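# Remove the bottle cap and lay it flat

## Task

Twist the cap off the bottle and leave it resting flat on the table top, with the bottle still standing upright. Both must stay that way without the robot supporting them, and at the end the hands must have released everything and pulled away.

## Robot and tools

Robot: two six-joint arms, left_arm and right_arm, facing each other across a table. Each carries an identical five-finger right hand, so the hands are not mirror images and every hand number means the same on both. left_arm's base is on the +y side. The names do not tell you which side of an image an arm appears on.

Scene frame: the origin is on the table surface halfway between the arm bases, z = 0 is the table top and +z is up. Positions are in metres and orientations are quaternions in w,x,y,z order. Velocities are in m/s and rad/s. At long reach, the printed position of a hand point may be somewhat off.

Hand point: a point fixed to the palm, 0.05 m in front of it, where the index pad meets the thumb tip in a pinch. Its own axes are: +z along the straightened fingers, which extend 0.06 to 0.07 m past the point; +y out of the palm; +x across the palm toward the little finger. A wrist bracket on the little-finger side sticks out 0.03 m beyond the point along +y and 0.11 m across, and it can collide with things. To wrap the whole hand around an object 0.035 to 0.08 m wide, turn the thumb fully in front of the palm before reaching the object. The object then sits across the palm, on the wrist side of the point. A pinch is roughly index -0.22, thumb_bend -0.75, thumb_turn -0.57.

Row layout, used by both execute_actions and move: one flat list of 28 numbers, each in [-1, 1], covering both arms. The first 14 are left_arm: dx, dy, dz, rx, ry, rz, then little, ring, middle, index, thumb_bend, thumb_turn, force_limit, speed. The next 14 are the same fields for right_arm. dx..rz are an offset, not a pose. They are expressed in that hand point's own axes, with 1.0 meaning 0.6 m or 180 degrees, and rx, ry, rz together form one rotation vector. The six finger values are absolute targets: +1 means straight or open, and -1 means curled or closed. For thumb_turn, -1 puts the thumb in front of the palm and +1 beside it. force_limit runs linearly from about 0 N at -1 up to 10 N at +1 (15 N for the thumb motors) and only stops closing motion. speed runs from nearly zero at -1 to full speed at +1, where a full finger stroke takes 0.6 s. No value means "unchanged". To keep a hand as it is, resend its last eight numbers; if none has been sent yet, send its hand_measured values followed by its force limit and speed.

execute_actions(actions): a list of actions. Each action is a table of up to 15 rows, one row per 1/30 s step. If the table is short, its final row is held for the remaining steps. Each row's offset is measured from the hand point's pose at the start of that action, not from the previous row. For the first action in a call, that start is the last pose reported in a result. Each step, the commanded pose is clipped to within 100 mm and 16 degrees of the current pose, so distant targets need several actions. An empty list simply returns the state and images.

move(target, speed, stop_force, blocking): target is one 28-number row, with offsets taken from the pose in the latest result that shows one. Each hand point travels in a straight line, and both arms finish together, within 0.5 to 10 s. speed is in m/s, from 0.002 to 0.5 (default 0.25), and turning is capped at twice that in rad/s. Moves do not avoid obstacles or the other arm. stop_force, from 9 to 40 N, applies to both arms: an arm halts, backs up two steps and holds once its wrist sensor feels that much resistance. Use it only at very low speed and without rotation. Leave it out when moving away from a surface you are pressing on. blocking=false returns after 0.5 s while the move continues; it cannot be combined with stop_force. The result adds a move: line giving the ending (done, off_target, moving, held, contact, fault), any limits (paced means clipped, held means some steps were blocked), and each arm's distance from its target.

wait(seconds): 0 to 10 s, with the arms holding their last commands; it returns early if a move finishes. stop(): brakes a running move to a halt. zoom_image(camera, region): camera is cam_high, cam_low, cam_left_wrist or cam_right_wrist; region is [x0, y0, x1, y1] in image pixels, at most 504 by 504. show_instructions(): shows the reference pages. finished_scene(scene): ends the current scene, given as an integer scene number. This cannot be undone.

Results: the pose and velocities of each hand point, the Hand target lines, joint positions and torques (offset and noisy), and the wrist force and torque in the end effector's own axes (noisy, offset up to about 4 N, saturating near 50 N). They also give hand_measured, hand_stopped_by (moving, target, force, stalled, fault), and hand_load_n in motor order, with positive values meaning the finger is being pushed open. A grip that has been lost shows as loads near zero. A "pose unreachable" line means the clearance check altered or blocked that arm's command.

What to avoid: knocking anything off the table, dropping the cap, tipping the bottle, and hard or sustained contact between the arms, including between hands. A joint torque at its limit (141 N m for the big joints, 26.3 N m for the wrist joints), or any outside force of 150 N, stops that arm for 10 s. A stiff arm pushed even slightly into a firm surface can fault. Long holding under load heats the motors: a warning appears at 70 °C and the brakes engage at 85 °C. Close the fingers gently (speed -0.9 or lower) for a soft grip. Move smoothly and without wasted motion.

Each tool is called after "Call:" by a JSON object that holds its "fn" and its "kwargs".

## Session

Call:
{"fn": "execute_actions", "kwargs": {"actions": []}}

Scene clock: 0.00 s.
left_arm: end_effector_position=(+0.2785, +0.5501, +0.4723) hand_measured=(+1.000, +1.000, +1.000, +1.000, +1.000, +1.000) hand_load_n=(+0.0, +0.0, +0.0, +0.0, +0.0, +0.0) hand_stopped_by=(target, target, target, target, target, target) hand_force_limit=0.00 hand_speed=-0.80 end_effector_quat_wxyz=(-0.013, +0.298, +0.954, +0.025) end_effector_velocity=(-0.000, -0.000, +0.000) end_effector_angular_velocity=(-0.001, -0.001, -0.001) | right_arm: end_effector_position=(+0.1079, -0.2679, +0.4826) hand_measured=(+1.000, +1.000, +1.000, +1.000, +1.000, +1.000) hand_load_n=(+0.0, +0.0, +0.0, +0.0, +0.0, +0.0) hand_stopped_by=(target, target, target, target, target, target) hand_force_limit=0.00 hand_speed=-0.80 end_effector_quat_wxyz=(+0.013, -0.278, +0.961, +0.005) end_effector_velocity=(-0.000, +0.000, -0.000) end_effector_angular_velocity=(+0.000, +0.001, -0.000)
Joint positions: left_arm=[ 0.542 -1.7    1.357  1.964  1.546 -1.89 ] | right_arm=[-1.195 -1.739  1.338  1.945  1.56  -1.909]
Joint velocities: left_arm=[-0.001 -0.    -0.    -0.     0.    -0.001] | right_arm=[ 0.    -0.     0.001 -0.    -0.     0.   ]
Joint torques (N m, as the arm reports them, + toward a larger angle): no reading
Wrist force (N, on the end effector, along its own x y z axes, offset not removed): no reading
Wrist torque (N m, same axes, about the end effector's origin, offset not removed): no reading
Hand target (left_arm): +0.279, +0.550, +0.472; -0.013, +0.298, +0.954, +0.025
Hand target (right_arm): +0.108, -0.268, +0.483; +0.013, -0.278, +0.961, +0.005

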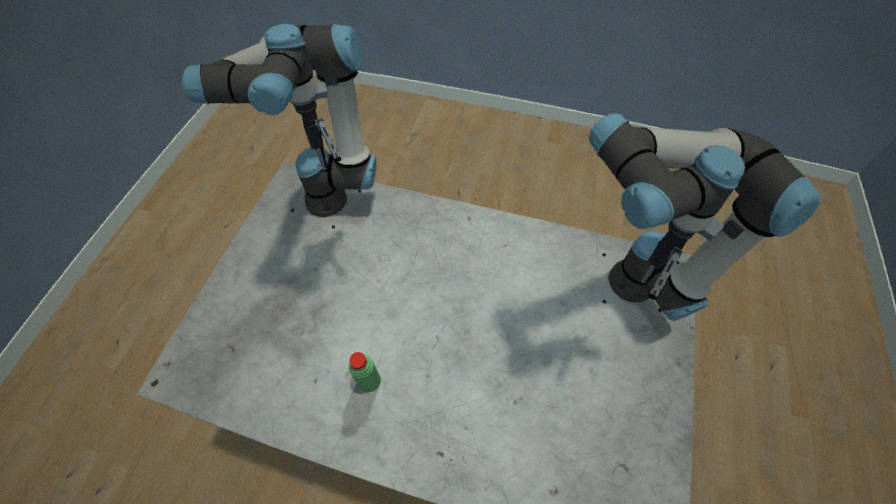

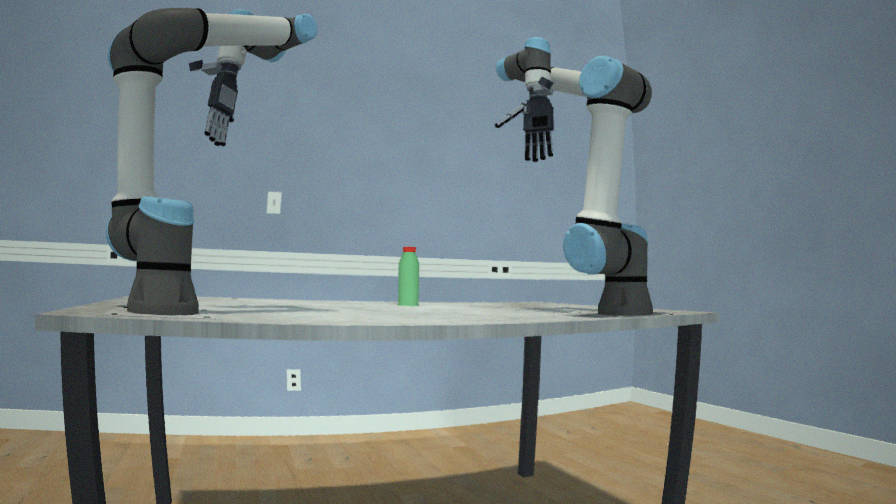

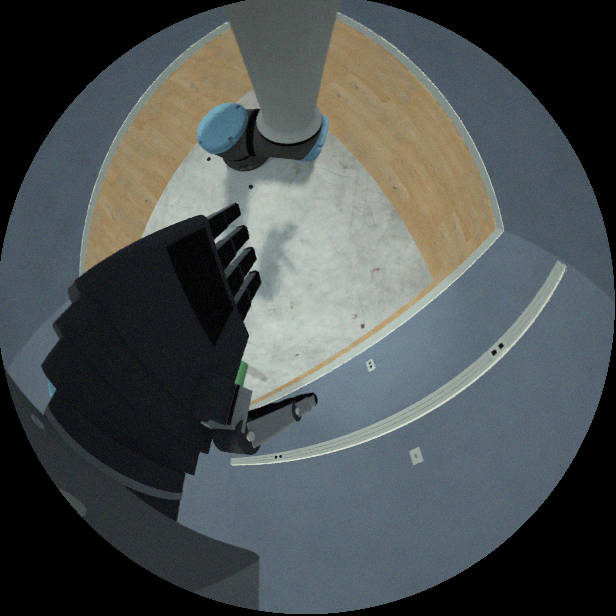

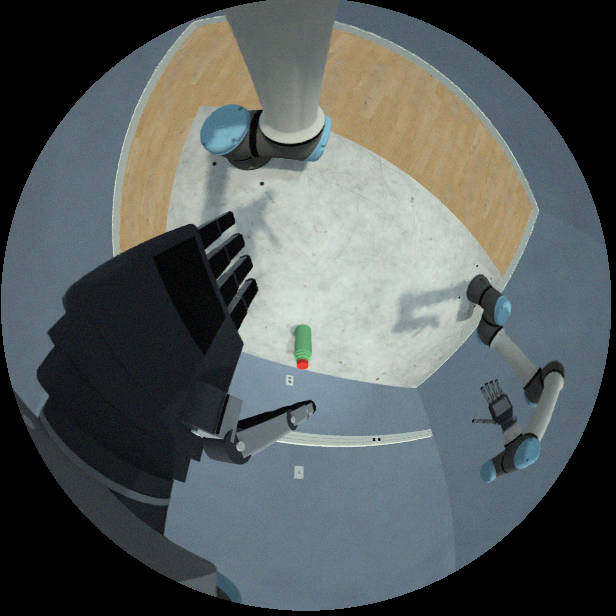

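Call:
{"fn": "zoom_image", "kwargs": {"camera": "cam_high", "region": [310, 320, 430, 420]}}

Call:
{"fn": "zoom_image", "kwargs": {"camera": "cam_low", "region": [360, 230, 460, 320]}}

Region (310, 320, 430, 420) of cam_high's 896x504 image, scaled by 4.200, with more detail than that image has.

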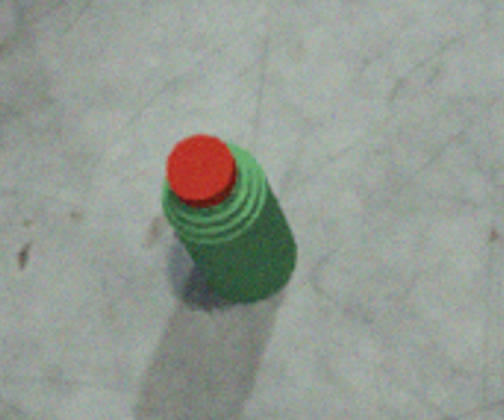

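Region (360, 230, 460, 320) of cam_low's 896x504 image, scaled by 5.040, with more detail than that image has; it fills the top 454 rows of this view, and the rest is white.

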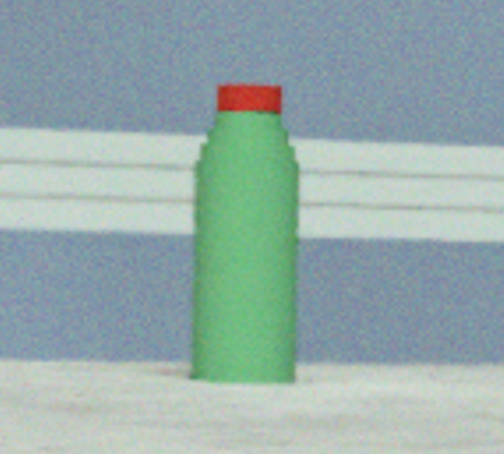

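Call:
{"fn": "move", "kwargs": {"target": [-0.8603,-0.5643,0.5977,0.6515,0.1470,-0.6207, 0.9,0.9,0.9,0.9,1.0,-1.0,0.6,1.0, -0.3349,0.3318,0.2210,0.2838,-0.1193,-0.2478, -0.8,-0.8,0.3,0.3,0.7,-0.8,0.8,1.0], "speed": 0.4}}

Scene clock: 124.27 s.
left_arm: end_effector_position=(+0.5051, -0.0022, +0.0804) hand_measured=(+0.900, +0.900, +0.900, +0.900, +1.000, -1.000) hand_load_n=(+0.0, +0.0, +0.0, +0.0, +0.0, +0.0) hand_stopped_by=(target, target, target, target, target, target) hand_force_limit=0.60 hand_speed=1.00 end_effector_quat_wxyz=(+0.350, +0.615, -0.349, +0.615) end_effector_velocity=(+0.001, -0.001, -0.002) end_effector_angular_velocity=(-0.001, +0.003, +0.008) | right_arm: end_effector_position=(+0.1740, +0.0099, +0.3552) hand_measured=(-0.800, -0.800, +0.300, +0.300, +0.700, -0.800) hand_load_n=(+0.0, +0.0, +0.0, +0.0, +0.0, +0.0) hand_stopped_by=(target, target, target, target, target, target) hand_force_limit=0.80 hand_speed=1.00 end_effector_quat_wxyz=(+0.297, -0.570, +0.680, -0.353) end_effector_velocity=(+0.000, +0.000, +0.000) end_effector_angular_velocity=(-0.000, -0.002, +0.001)
Joint positions: left_arm=[ 0.557 -0.873  1.659 -0.786  1.694 -4.714] | right_arm=[-0.2   -1.047  0.94   1.432  2.507 -1.871]
Joint velocities: left_arm=[-0.003  0.004  0.    -0.004 -0.011 -0.003] | right_arm=[ 0.     0.     0.    -0.002  0.002 -0.001]
Joint torques (N m, as the arm reports them, + toward a larger angle): left_arm=[-12.89 -34.48 -22.66  -4.1   -1.91  -2.6 ] | right_arm=[  6.88 -29.33 -32.47   0.19   2.93  -2.49]
Wrist force (N, on the end effector, along its own x y z axes, offset not removed): left_arm=[-0.9 2.9 -1.3] | right_arm=[0.5 -4.5 -1.2]
Wrist torque (N m, same axes, about the end effector's origin, offset not removed): left_arm=[0.43 0.09 0.04] | right_arm=[-0.58 0.01 -0.22]
Hand target (left_arm): +0.505, -0.002, +0.080; +0.350, +0.615, -0.348, +0.615
Hand target (right_arm): +0.174, +0.010, +0.355; +0.297, -0.570, +0.680, -0.353
Off the commanded pose (left_arm): 0.001 m, 0 deg.
Off the commanded pose (right_arm): 0.001 m, 0 deg.
move: done

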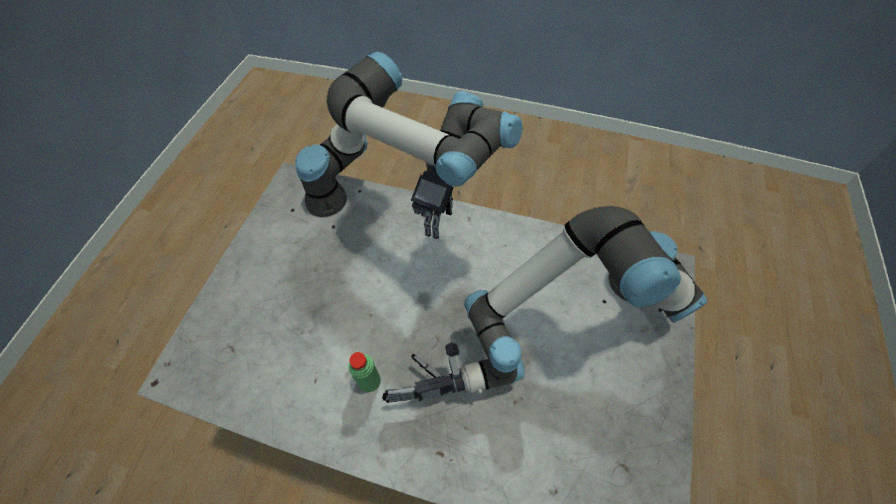

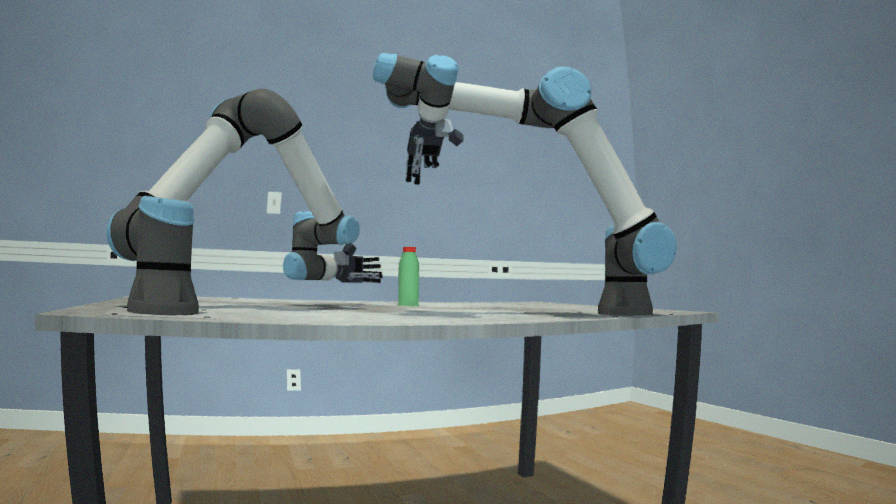

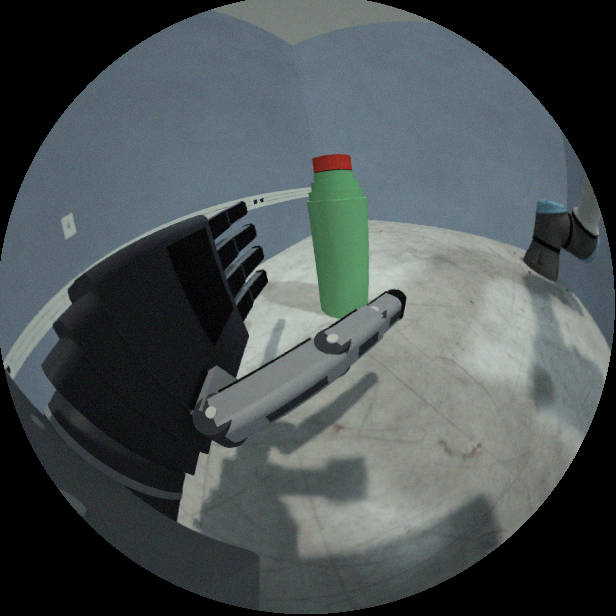

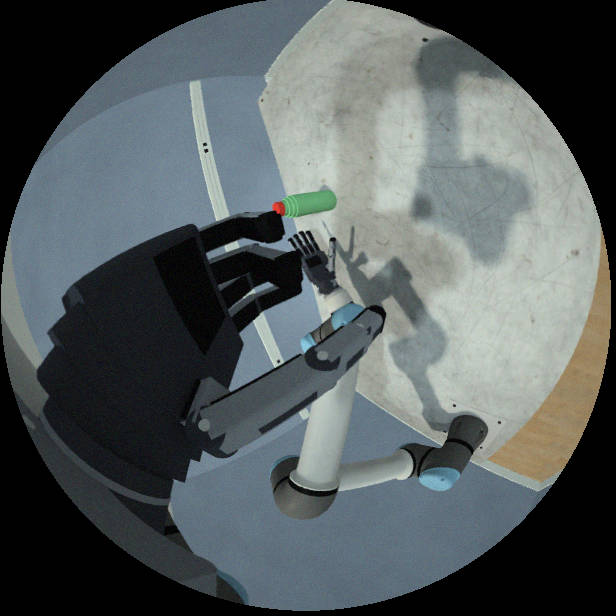

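Call:
{"fn": "zoom_image", "kwargs": {"camera": "cam_high", "region": [320, 320, 500, 430]}}

Region (320, 320, 500, 430) of cam_high's 896x504 image, scaled by 2.800, with more detail than that image has.

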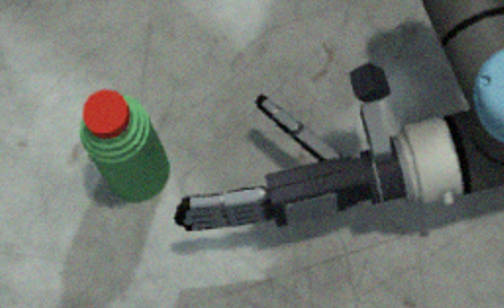

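Call:
{"fn": "move", "kwargs": {"target": [-0.0423,0.085,0.205,0,0,0, 0.9,0.9,0.9,0.9,1.0,-1.0,0.6,1.0, 0,0,0,0,0,0, -0.8,-0.8,0.3,0.3,0.7,-0.8,0.8,1.0], "speed": 0.15}}

Call:
{"fn": "zoom_image", "kwargs": {"camera": "cam_high", "region": [300, 320, 480, 430]}}

Scene clock: 168.73 s.
left_arm: end_effector_position=(+0.5241, -0.1337, +0.0550) hand_measured=(+0.900, +0.900, +0.900, +0.900, +1.000, -1.000) hand_load_n=(+0.0, +0.0, +0.0, +0.0, +0.0, +0.0) hand_stopped_by=(target, target, target, target, target, target) hand_force_limit=0.60 hand_speed=1.00 end_effector_quat_wxyz=(+0.350, +0.615, -0.349, +0.615) end_effector_velocity=(+0.001, -0.001, -0.000) end_effector_angular_velocity=(-0.000, +0.001, +0.001) | right_arm: end_effector_position=(+0.1740, +0.0099, +0.3552) hand_measured=(-0.800, -0.800, +0.300, +0.300, +0.700, -0.800) hand_load_n=(+0.0, +0.0, +0.0, +0.0, +0.0, +0.0) hand_stopped_by=(target, target, target, target, target, target) hand_force_limit=0.80 hand_speed=1.00 end_effector_quat_wxyz=(+0.297, -0.570, +0.680, -0.353) end_effector_velocity=(+0.000, +0.000, +0.001) end_effector_angular_velocity=(+0.003, -0.001, -0.001)
Joint positions: left_arm=[ 0.458 -0.645  1.279 -0.634  1.595 -4.714] | right_arm=[-0.2   -1.047  0.94   1.432  2.507 -1.871]
Joint velocities: left_arm=[ 0.     0.004 -0.008  0.004 -0.    -0.001] | right_arm=[-0.    -0.    -0.002 -0.     0.     0.002]
Joint torques (N m, as the arm reports them, + toward a larger angle): left_arm=[-11.82 -43.44 -24.27   0.94  -1.7    2.34] | right_arm=[ -1.17 -51.08 -13.99   4.56  -0.34   2.33]
Wrist force (N, on the end effector, along its own x y z axes, offset not removed): left_arm=[-0.2 2.9 1.2] | right_arm=[-1.9 -4.9 -4.6]
Wrist torque (N m, same axes, about the end effector's origin, offset not removed): left_arm=[0.34 0.06 0.32] | right_arm=[-0.41 0.64 -0.29]
Hand target (left_arm): +0.524, -0.134, +0.055; +0.350, +0.615, -0.349, +0.615
Hand target (right_arm): +0.174, +0.010, +0.355; +0.297, -0.570, +0.680, -0.353
Off the commanded pose (left_arm): 0.000 m, 0 deg.
Off the commanded pose (right_arm): 0.000 m, 0 deg.
move: done

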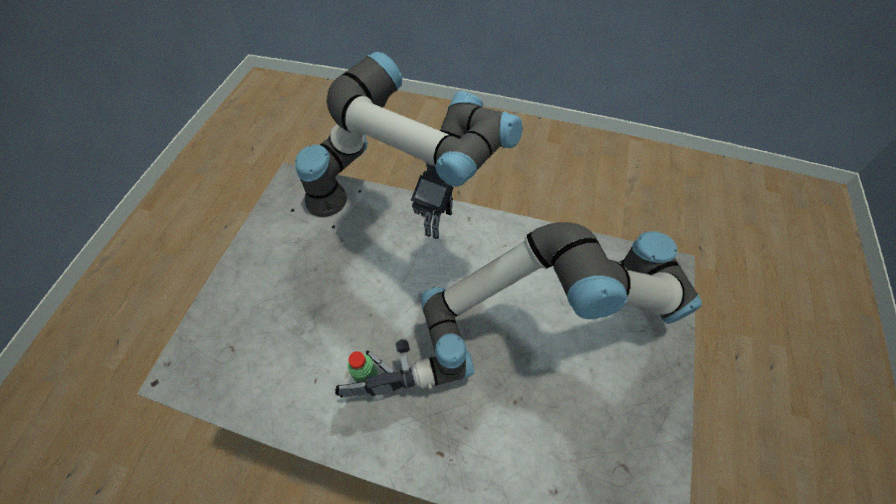

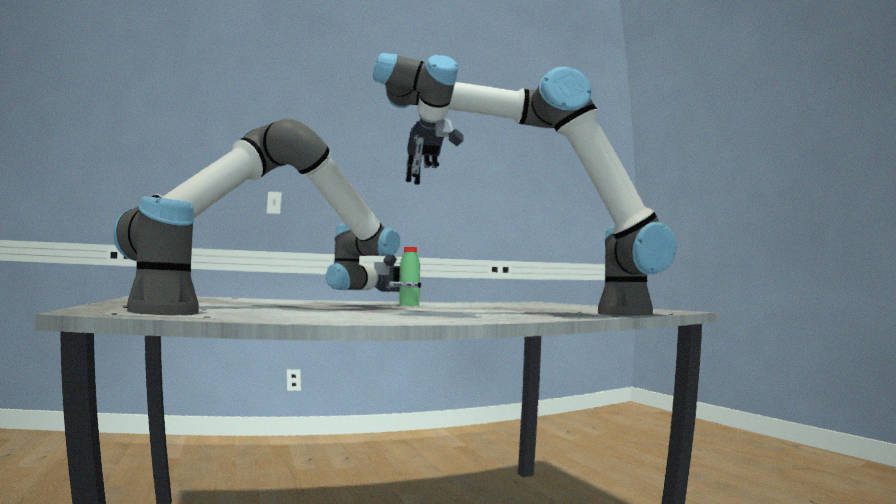

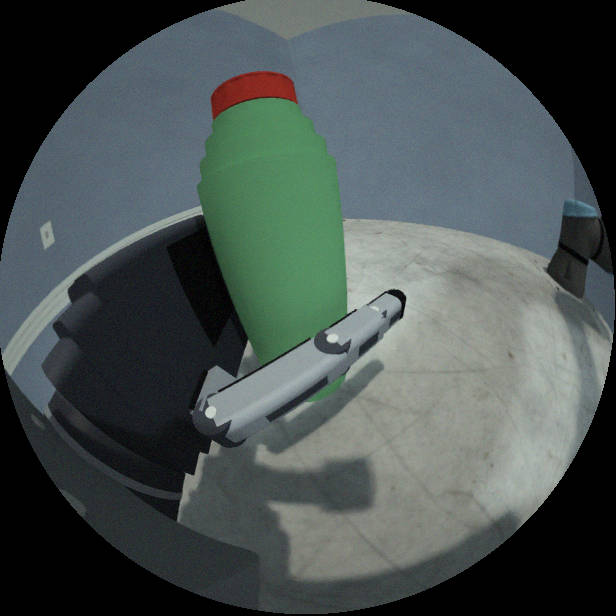

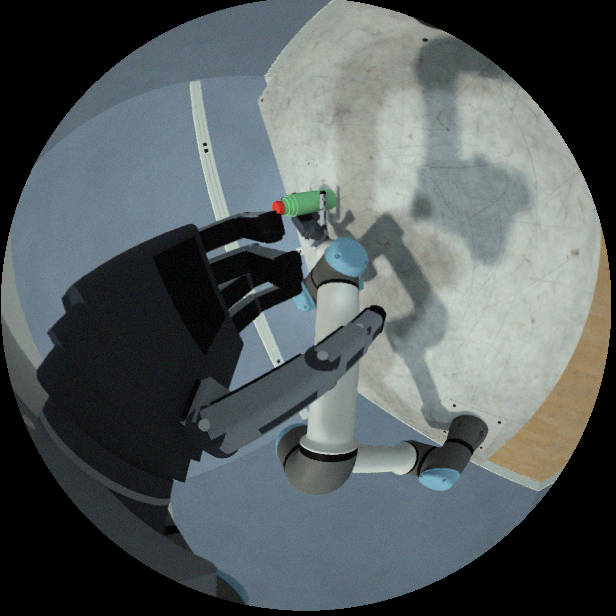

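Region (300, 320, 480, 430) of cam_high's 896x504 image, scaled by 2.800, with more detail than that image has.

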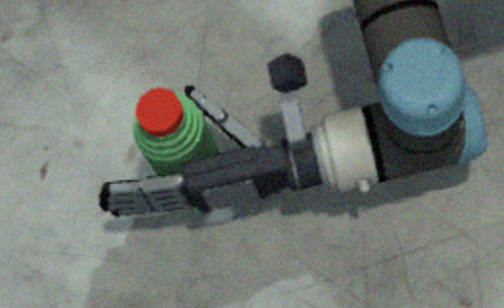

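Call:
{"fn": "execute_actions", "kwargs": {"actions": [[[0,0,0,0,0,0, -1,-1,-1,-1,-1,-1,0.8,-0.5, 0,0,0,0,0,0, -0.8,-0.8,0.3,0.3,0.7,-0.8,0.8,1.0]],[[0,0,0,0,0,0, -1,-1,-1,-1,-1,-1,0.8,-0.5, 0,0,0,0,0,0, -0.8,-0.8,0.3,0.3,0.7,-0.8,0.8,1.0]],[[0,0,0,0,0,0, -1,-1,-1,-1,-1,-1,0.8,-0.5, 0,0,0,0,0,0, -0.8,-0.8,0.3,0.3,0.7,-0.8,0.8,1.0]]]}}

Scene clock: 178.50 s.
left_arm: end_effector_position=(+0.5241, -0.1338, +0.0552) hand_measured=(+0.018, +0.034, +0.046, +0.050, +0.512, -1.000) hand_load_n=(+11.0, +10.0, +6.0, +8.5, +27.5, +6.0) hand_stopped_by=(force, force, force, force, force, target) hand_force_limit=0.80 hand_speed=-0.50 end_effector_quat_wxyz=(+0.350, +0.615, -0.349, +0.615) end_effector_velocity=(-0.000, -0.001, +0.001) end_effector_angular_velocity=(-0.001, -0.002, -0.001) | right_arm: end_effector_position=(+0.1740, +0.0099, +0.3552) hand_measured=(-0.800, -0.800, +0.300, +0.300, +0.700, -0.800) hand_load_n=(+0.0, +0.0, +0.0, +0.0, +0.0, +0.0) hand_stopped_by=(target, target, target, target, target, target) hand_force_limit=0.80 hand_speed=1.00 end_effector_quat_wxyz=(+0.297, -0.570, +0.680, -0.353) end_effector_velocity=(-0.000, -0.000, -0.000) end_effector_angular_velocity=(-0.001, +0.001, +0.001)
Joint positions: left_arm=[ 0.458 -0.645  1.279 -0.635  1.595 -4.714] | right_arm=[-0.2   -1.047  0.94   1.432  2.507 -1.871]
Joint velocities: left_arm=[-0.001  0.    -0.001 -0.001  0.     0.001] | right_arm=[-0.    -0.    -0.    -0.    -0.001 -0.002]
Joint torques (N m, as the arm reports them, + toward a larger angle): left_arm=[ -1.98 -30.47 -12.82   2.15  -1.05   2.26] | right_arm=[ -0.88 -49.83 -15.03   4.74  -0.3    2.21]
Wrist force (N, on the end effector, along its own x y z axes, offset not removed): left_arm=[12.0 -1.6 -4.6] | right_arm=[-1.4 -2.7 -2.5]
Wrist torque (N m, same axes, about the end effector's origin, offset not removed): left_arm=[0.10 -0.40 0.07] | right_arm=[-0.16 0.32 -0.24]
Hand target (left_arm): +0.524, -0.134, +0.055; +0.350, +0.615, -0.349, +0.615
Hand target (right_arm): +0.174, +0.010, +0.355; +0.297, -0.570, +0.680, -0.353
Off the commanded pose (left_arm): 0.000 m, 0 deg.
Off the commanded pose (right_arm): 0.000 m, 0 deg.

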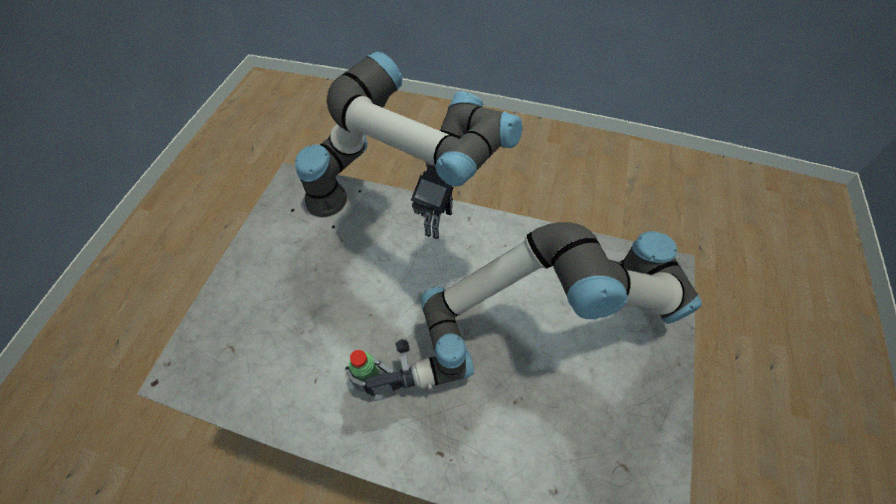

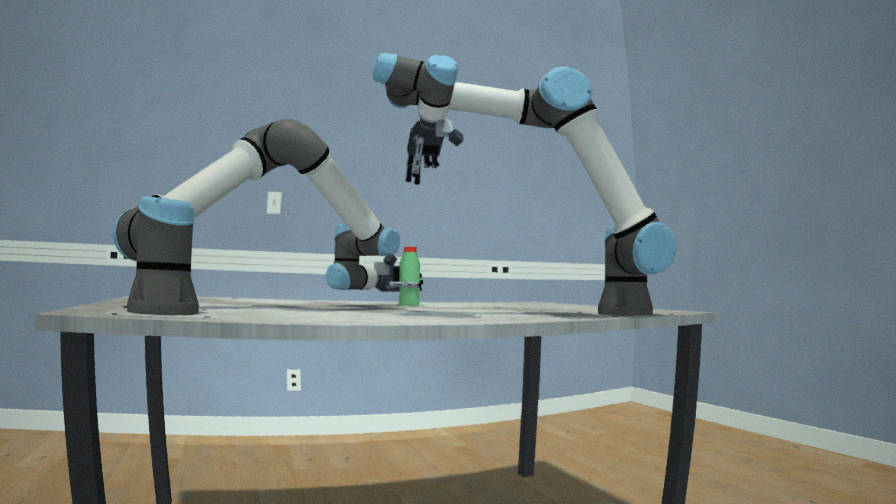

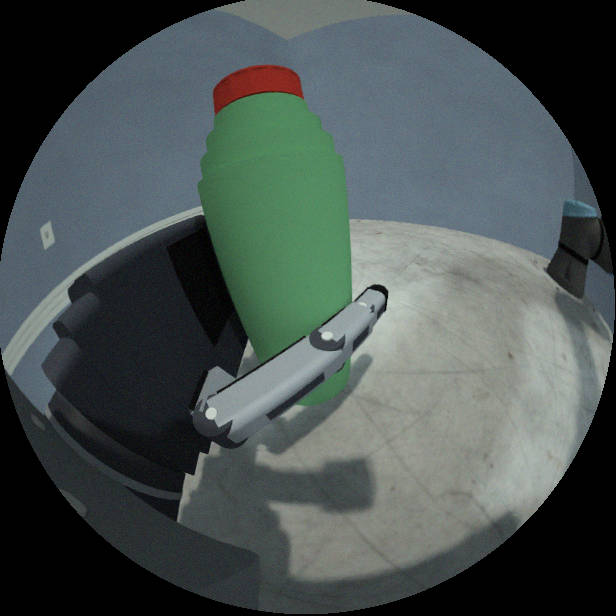

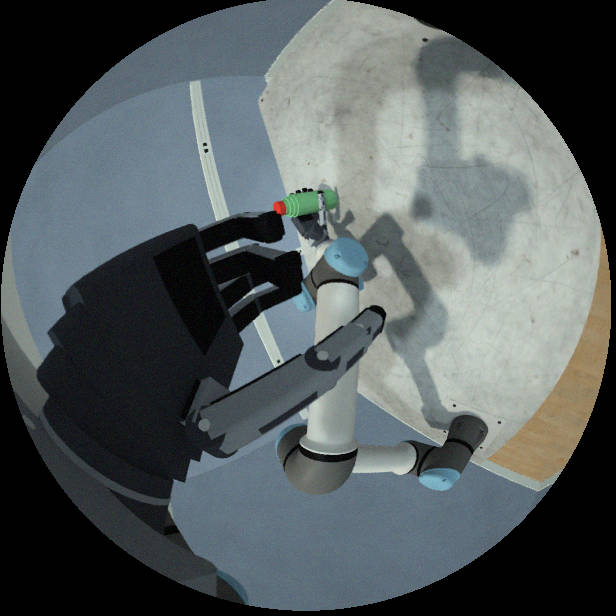

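Call:
{"fn": "move", "kwargs": {"target": [0.05,0,0,0,0,0, -1,-1,-1,-1,-1,-1,0.8,-0.5, 0,0,0,0,0,0, -0.8,-0.8,0.3,0.3,0.7,-0.8,0.8,1.0], "speed": 0.1}}

Call:
{"fn": "move", "kwargs": {"target": [0.1005,0.4242,-0.4744,-0.1706,0,0, -0.98,-0.98,-0.98,-0.98,-0.98,-1,1.0,-0.5, 0,0,0,0,0,0, -0.8,-0.8,0.3,0.3,0.7,-0.8,0.8,1.0], "speed": 0.3}}

Call:
{"fn": "zoom_image", "kwargs": {"camera": "cam_low", "region": [340, 130, 480, 300]}}

Scene clock: 207.70 s.
left_arm: end_effector_position=(+0.5241, -0.1338, +0.0850) hand_measured=(+0.020, +0.034, +0.046, +0.050, +0.512, -1.000) hand_load_n=(+7.0, +7.5, +6.5, +11.5, +26.5, +11.0) hand_stopped_by=(force, force, force, force, force, target) hand_force_limit=0.80 hand_speed=-0.50 end_effector_quat_wxyz=(+0.350, +0.615, -0.349, +0.615) end_effector_velocity=(+0.000, -0.000, +0.003) end_effector_angular_velocity=(-0.000, -0.002, +0.000) | right_arm: end_effector_position=(+0.1740, +0.0099, +0.3552) hand_measured=(-0.800, -0.800, +0.300, +0.300, +0.700, -0.800) hand_load_n=(+0.0, +0.0, +0.0, +0.0, +0.0, +0.0) hand_stopped_by=(target, target, target, target, target, target) hand_force_limit=0.80 hand_speed=1.00 end_effector_quat_wxyz=(+0.297, -0.570, +0.680, -0.353) end_effector_velocity=(+0.000, +0.000, +0.000) end_effector_angular_velocity=(+0.000, -0.000, +0.000)
Joint positions: left_arm=[ 0.458 -0.687  1.272 -0.586  1.595 -4.714] | right_arm=[-0.2   -1.047  0.94   1.432  2.507 -1.871]
Joint velocities: left_arm=[-0.    -0.003 -0.001  0.003 -0.     0.001] | right_arm=[-0.     0.    -0.001  0.    -0.    -0.   ]
Joint torques (N m, as the arm reports them, + toward a larger angle): left_arm=[ -3.87 -53.44 -28.13   0.59  -1.63   1.66] | right_arm=[ -0.81 -49.77 -15.63   4.67  -0.43   2.16]
Wrist force (N, on the end effector, along its own x y z axes, offset not removed): left_arm=[-2.1 1.1 0.2] | right_arm=[-0.2 -3.2 -2.6]
Wrist torque (N m, same axes, about the end effector's origin, offset not removed): left_arm=[0.10 0.21 0.11] | right_arm=[-0.20 0.27 -0.17]
Hand target (left_arm): +0.524, -0.134, +0.085; +0.350, +0.615, -0.349, +0.615
Hand target (right_arm): +0.174, +0.010, +0.355; +0.297, -0.570, +0.680, -0.353
Off the commanded pose (left_arm): 0.000 m, 0 deg.
Off the commanded pose (right_arm): 0.000 m, 0 deg.
move: done

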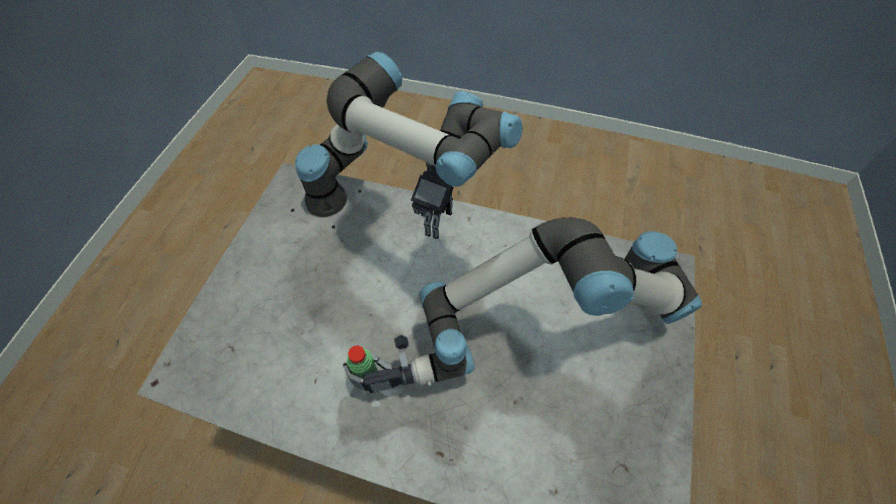

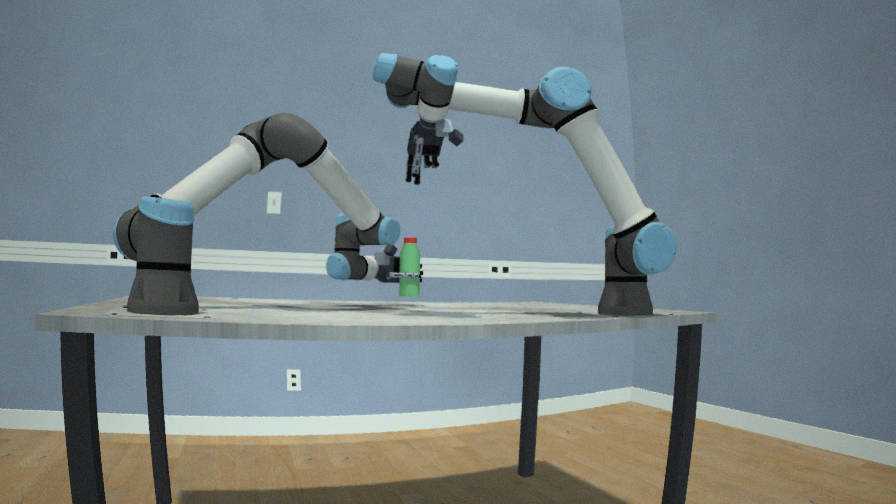

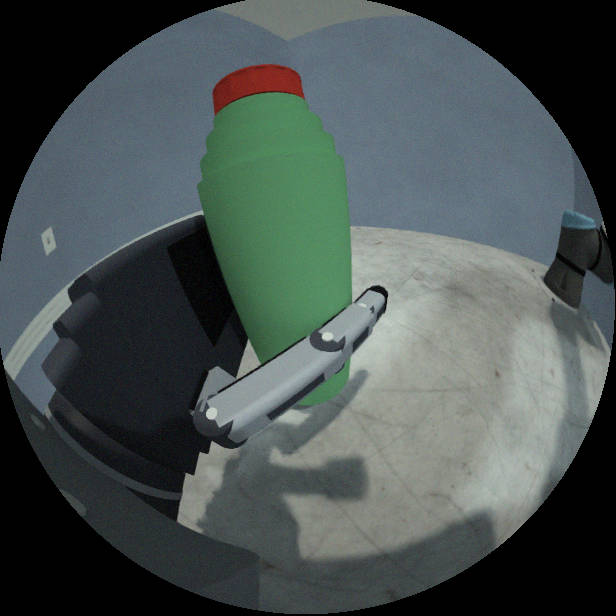

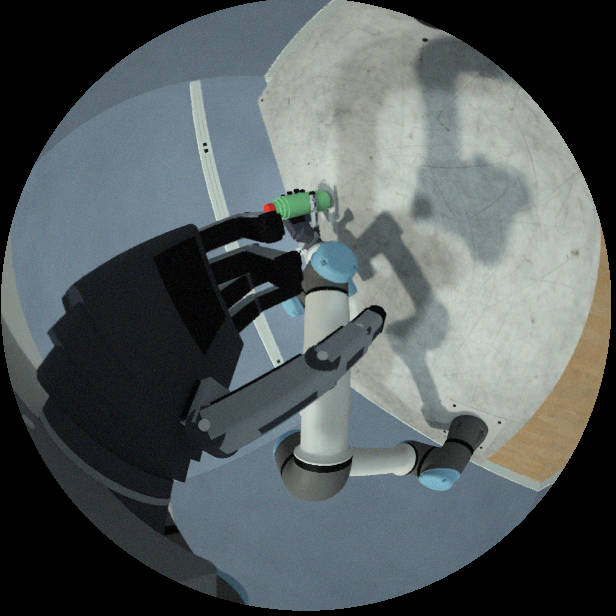

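Scene clock: 209.67 s.
left_arm: end_effector_position=(+0.1598, -0.0198, +0.1451) hand_measured=(-0.016, +0.014, +0.026, +0.050, +0.512, -0.998) hand_load_n=(+11.5, +8.5, +10.0, +9.0, +30.5, +17.0) hand_stopped_by=(force, force, force, force, force, target) hand_force_limit=1.00 hand_speed=-0.50 end_effector_quat_wxyz=(+0.500, +0.501, -0.499, +0.500) end_effector_velocity=(-0.002, +0.000, +0.001) end_effector_angular_velocity=(-0.002, -0.000, -0.002) | right_arm: end_effector_position=(+0.1740, +0.0099, +0.3552) hand_measured=(-0.800, -0.800, +0.300, +0.300, +0.700, -0.800) hand_load_n=(+0.0, +0.0, +0.0, +0.0, +0.0, +0.0) hand_stopped_by=(target, target, target, target, target, target) hand_force_limit=0.80 hand_speed=1.00 end_effector_quat_wxyz=(+0.297, -0.570, +0.680, -0.353) end_effector_velocity=(+0.000, -0.000, -0.000) end_effector_angular_velocity=(-0.001, +0.000, +0.000)
Joint positions: left_arm=[ 0.153 -1.223  2.042 -0.819  1.826 -4.713] | right_arm=[-0.2   -1.047  0.94   1.432  2.507 -1.871]
Joint velocities: left_arm=[-0.003 -0.003  0.002 -0.002 -0.001 -0.   ] | right_arm=[-0.    -0.     0.    -0.    -0.    -0.001]
Joint torques (N m, as the arm reports them, + toward a larger angle): left_arm=[-12.11 -32.06  -8.25  -4.03  -1.95   0.55] | right_arm=[ -0.57 -48.86 -15.71   4.7   -0.34   2.15]
Wrist force (N, on the end effector, along its own x y z axes, offset not removed): left_arm=[-2.3 2.3 -2.0] | right_arm=[-2.5 -3.5 -2.8]
Wrist torque (N m, same axes, about the end effector's origin, offset not removed): left_arm=[0.40 0.32 0.02] | right_arm=[-0.40 0.51 -0.41]
Hand target (left_arm): +0.160, -0.020, +0.145; +0.500, +0.501, -0.499, +0.500
Hand target (right_arm): +0.174, +0.010, +0.355; +0.297, -0.570, +0.680, -0.353
Off the commanded pose (left_arm): 0.001 m, 0 deg.
Off the commanded pose (right_arm): 0.000 m, 0 deg.
move: done

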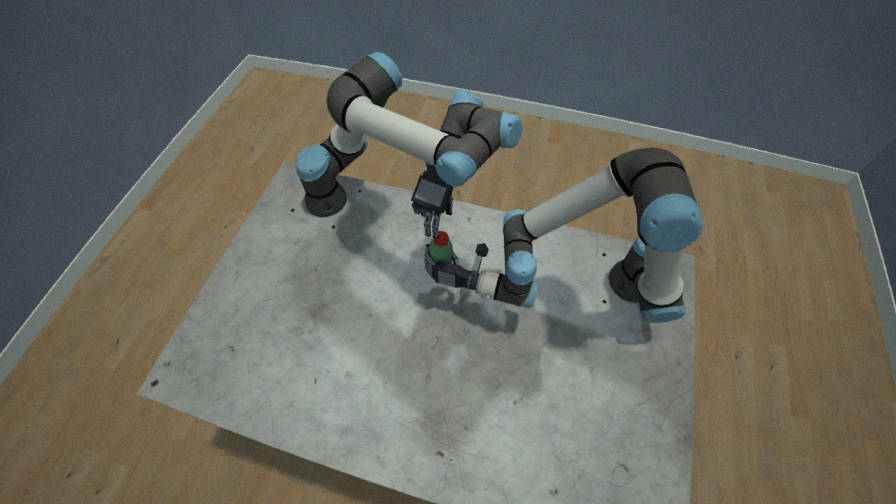

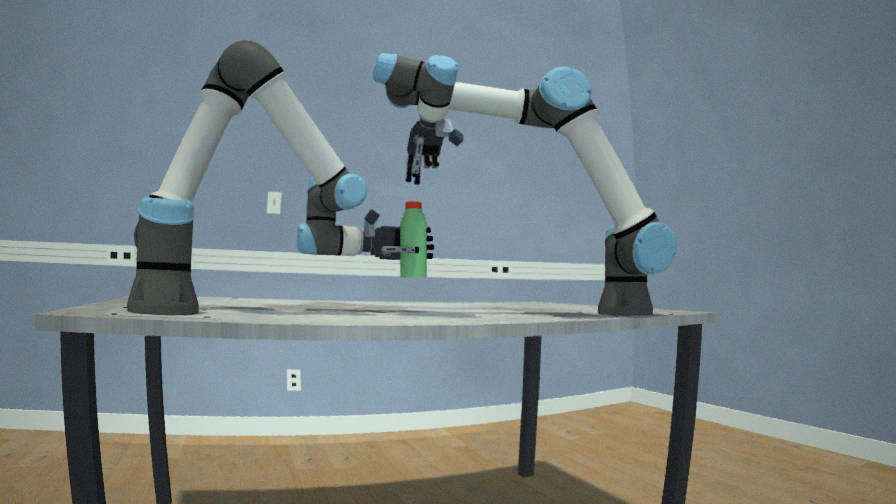

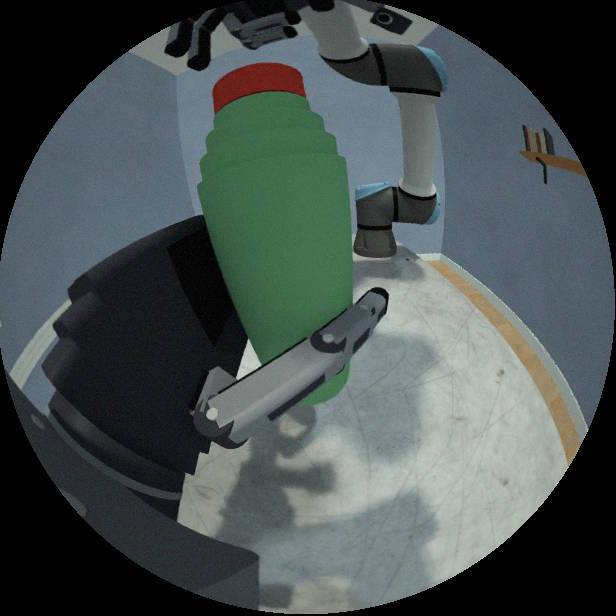

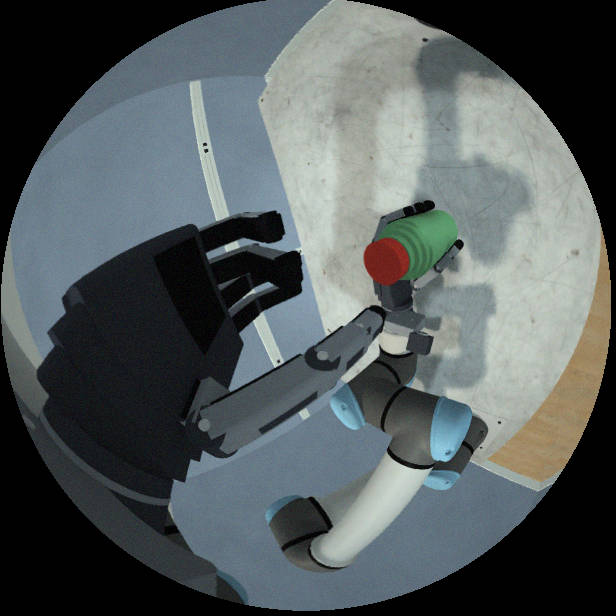

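Region (340, 130, 480, 300) of cam_low's 896x504 image, scaled by 2.965, with more detail than that image has; it fills the left 415 columns of this view, and the rest is white.

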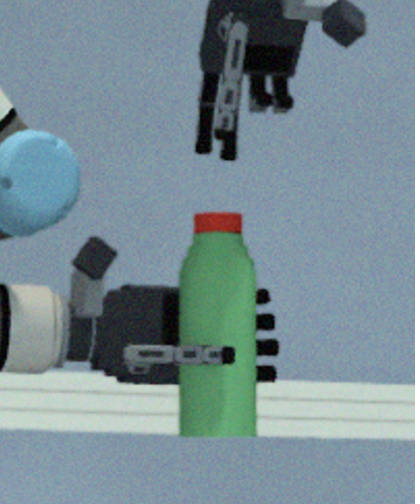

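Call:
{"fn": "move", "kwargs": {"target": [0,0,0,0,0,0, -0.98,-0.98,-0.98,-0.98,-0.98,-1,1.0,-0.5, 0.0048,0.0594,0.0378,0,0,0, -0.8,-0.8,0.3,0.3,0.7,-0.8,0.8,1.0], "speed": 0.1}}

Call:
{"fn": "zoom_image", "kwargs": {"camera": "cam_low", "region": [350, 130, 470, 250]}}

Call:
{"fn": "zoom_image", "kwargs": {"camera": "cam_left_wrist", "region": [130, 0, 430, 200]}}

Call:
{"fn": "zoom_image", "kwargs": {"camera": "cam_right_wrist", "region": [200, 150, 500, 400]}}

Scene clock: 236.50 s.
left_arm: end_effector_position=(+0.1599, -0.0198, +0.1451) hand_measured=(-0.016, +0.014, +0.026, +0.050, +0.512, -0.998) hand_load_n=(+11.5, +8.5, +10.0, +9.0, +30.5, +17.0) hand_stopped_by=(force, force, force, force, force, target) hand_force_limit=1.00 hand_speed=-0.50 end_effector_quat_wxyz=(+0.500, +0.501, -0.499, +0.500) end_effector_velocity=(-0.000, -0.000, +0.000) end_effector_angular_velocity=(-0.001, -0.000, -0.001) | right_arm: end_effector_position=(+0.1716, +0.0074, +0.3133) hand_measured=(-0.800, -0.800, +0.300, +0.300, +0.700, -0.800) hand_load_n=(+0.0, +0.0, +0.0, +0.0, +0.0, +0.0) hand_stopped_by=(target, target, target, target, target, target) hand_force_limit=0.80 hand_speed=1.00 end_effector_quat_wxyz=(+0.297, -0.570, +0.680, -0.353) end_effector_velocity=(-0.000, -0.000, -0.003) end_effector_angular_velocity=(-0.001, +0.000, +0.001)
Joint positions: left_arm=[ 0.153 -1.223  2.042 -0.819  1.826 -4.713] | right_arm=[-0.197 -1.061  1.068  1.321  2.507 -1.866]
Joint velocities: left_arm=[ 0.    -0.    -0.    -0.     0.001 -0.   ] | right_arm=[-0.    -0.001  0.009 -0.008 -0.    -0.001]
Joint torques (N m, as the arm reports them, + toward a larger angle): left_arm=[ 13.02 -20.56 -24.19  -3.92   1.8   -0.91] | right_arm=[  7.71 -51.69  -7.36  -0.28   2.54  -2.56]
Wrist force (N, on the end effector, along its own x y z axes, offset not removed): left_arm=[-1.8 0.5 0.1] | right_arm=[-0.9 -3.4 -0.1]
Wrist torque (N m, same axes, about the end effector's origin, offset not removed): left_arm=[-0.12 0.18 -0.20] | right_arm=[-0.42 0.32 -0.22]
Hand target (left_arm): +0.160, -0.020, +0.145; +0.500, +0.501, -0.499, +0.500
Hand target (right_arm): +0.172, +0.007, +0.313; +0.297, -0.570, +0.680, -0.353
Off the commanded pose (left_arm): 0.000 m, 0 deg.
Off the commanded pose (right_arm): 0.000 m, 0 deg.
move: done

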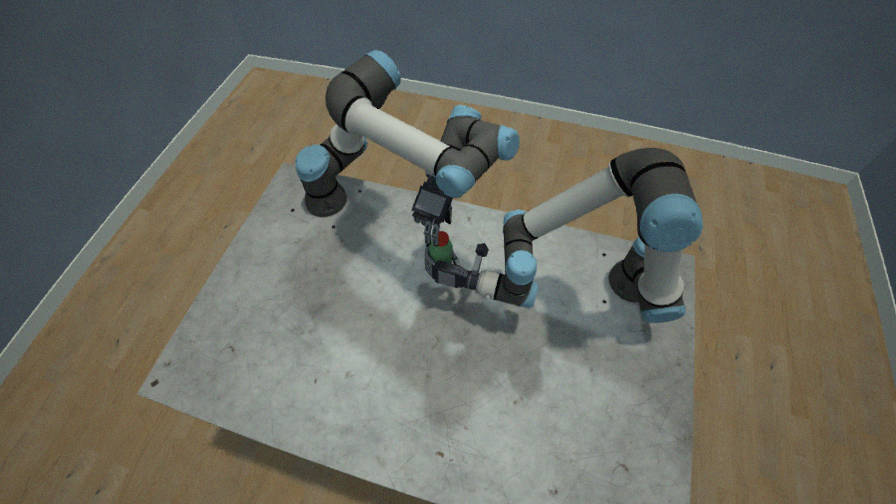

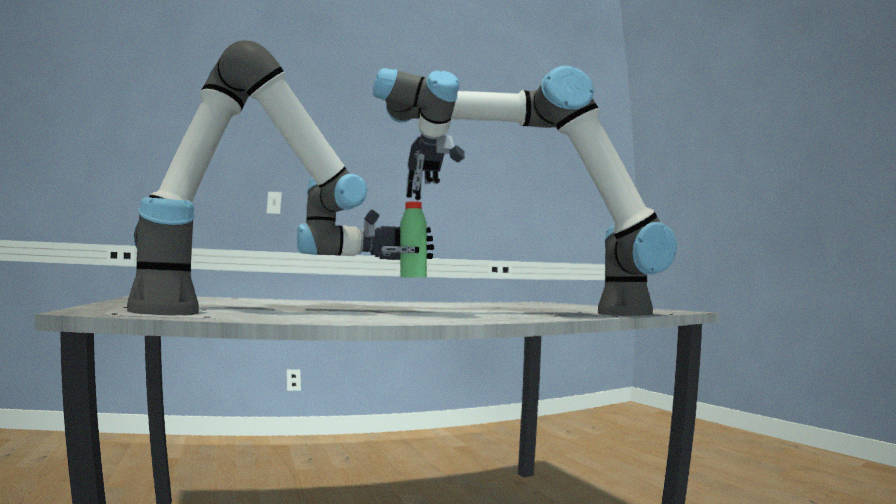

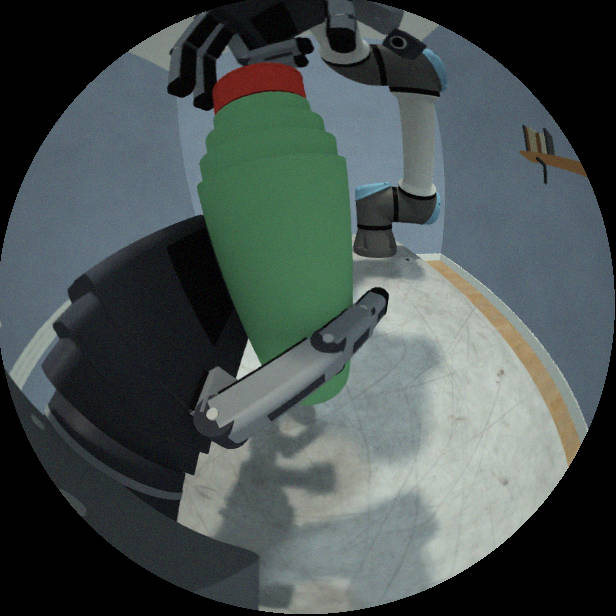

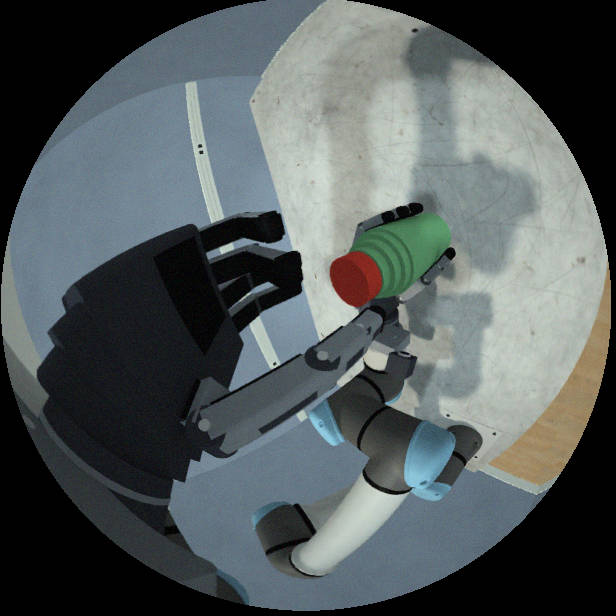

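Region (350, 130, 470, 250) of cam_low's 896x504 image, scaled by 4.200, with more detail than that image has.

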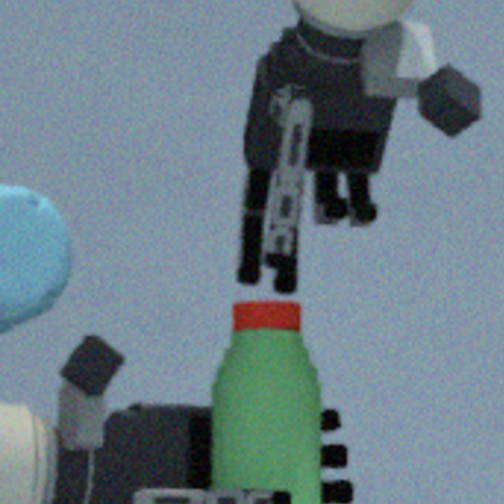

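Region (130, 0, 430, 200) of cam_left_wrist's 616x616 image, scaled by 1.680, with more detail than that image has.

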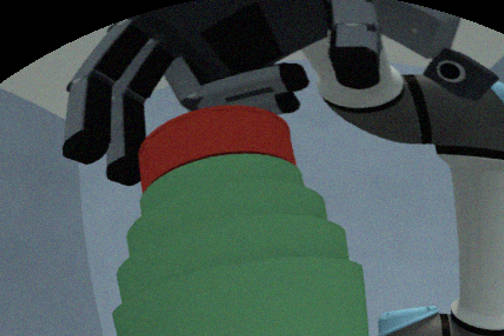

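Region (200, 150, 500, 400) of cam_right_wrist's 616x616 image, scaled by 1.680, with more detail than that image has.

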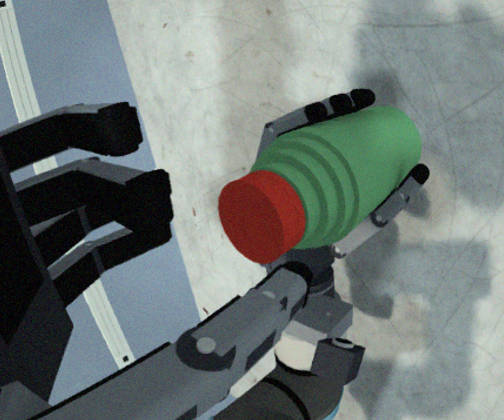

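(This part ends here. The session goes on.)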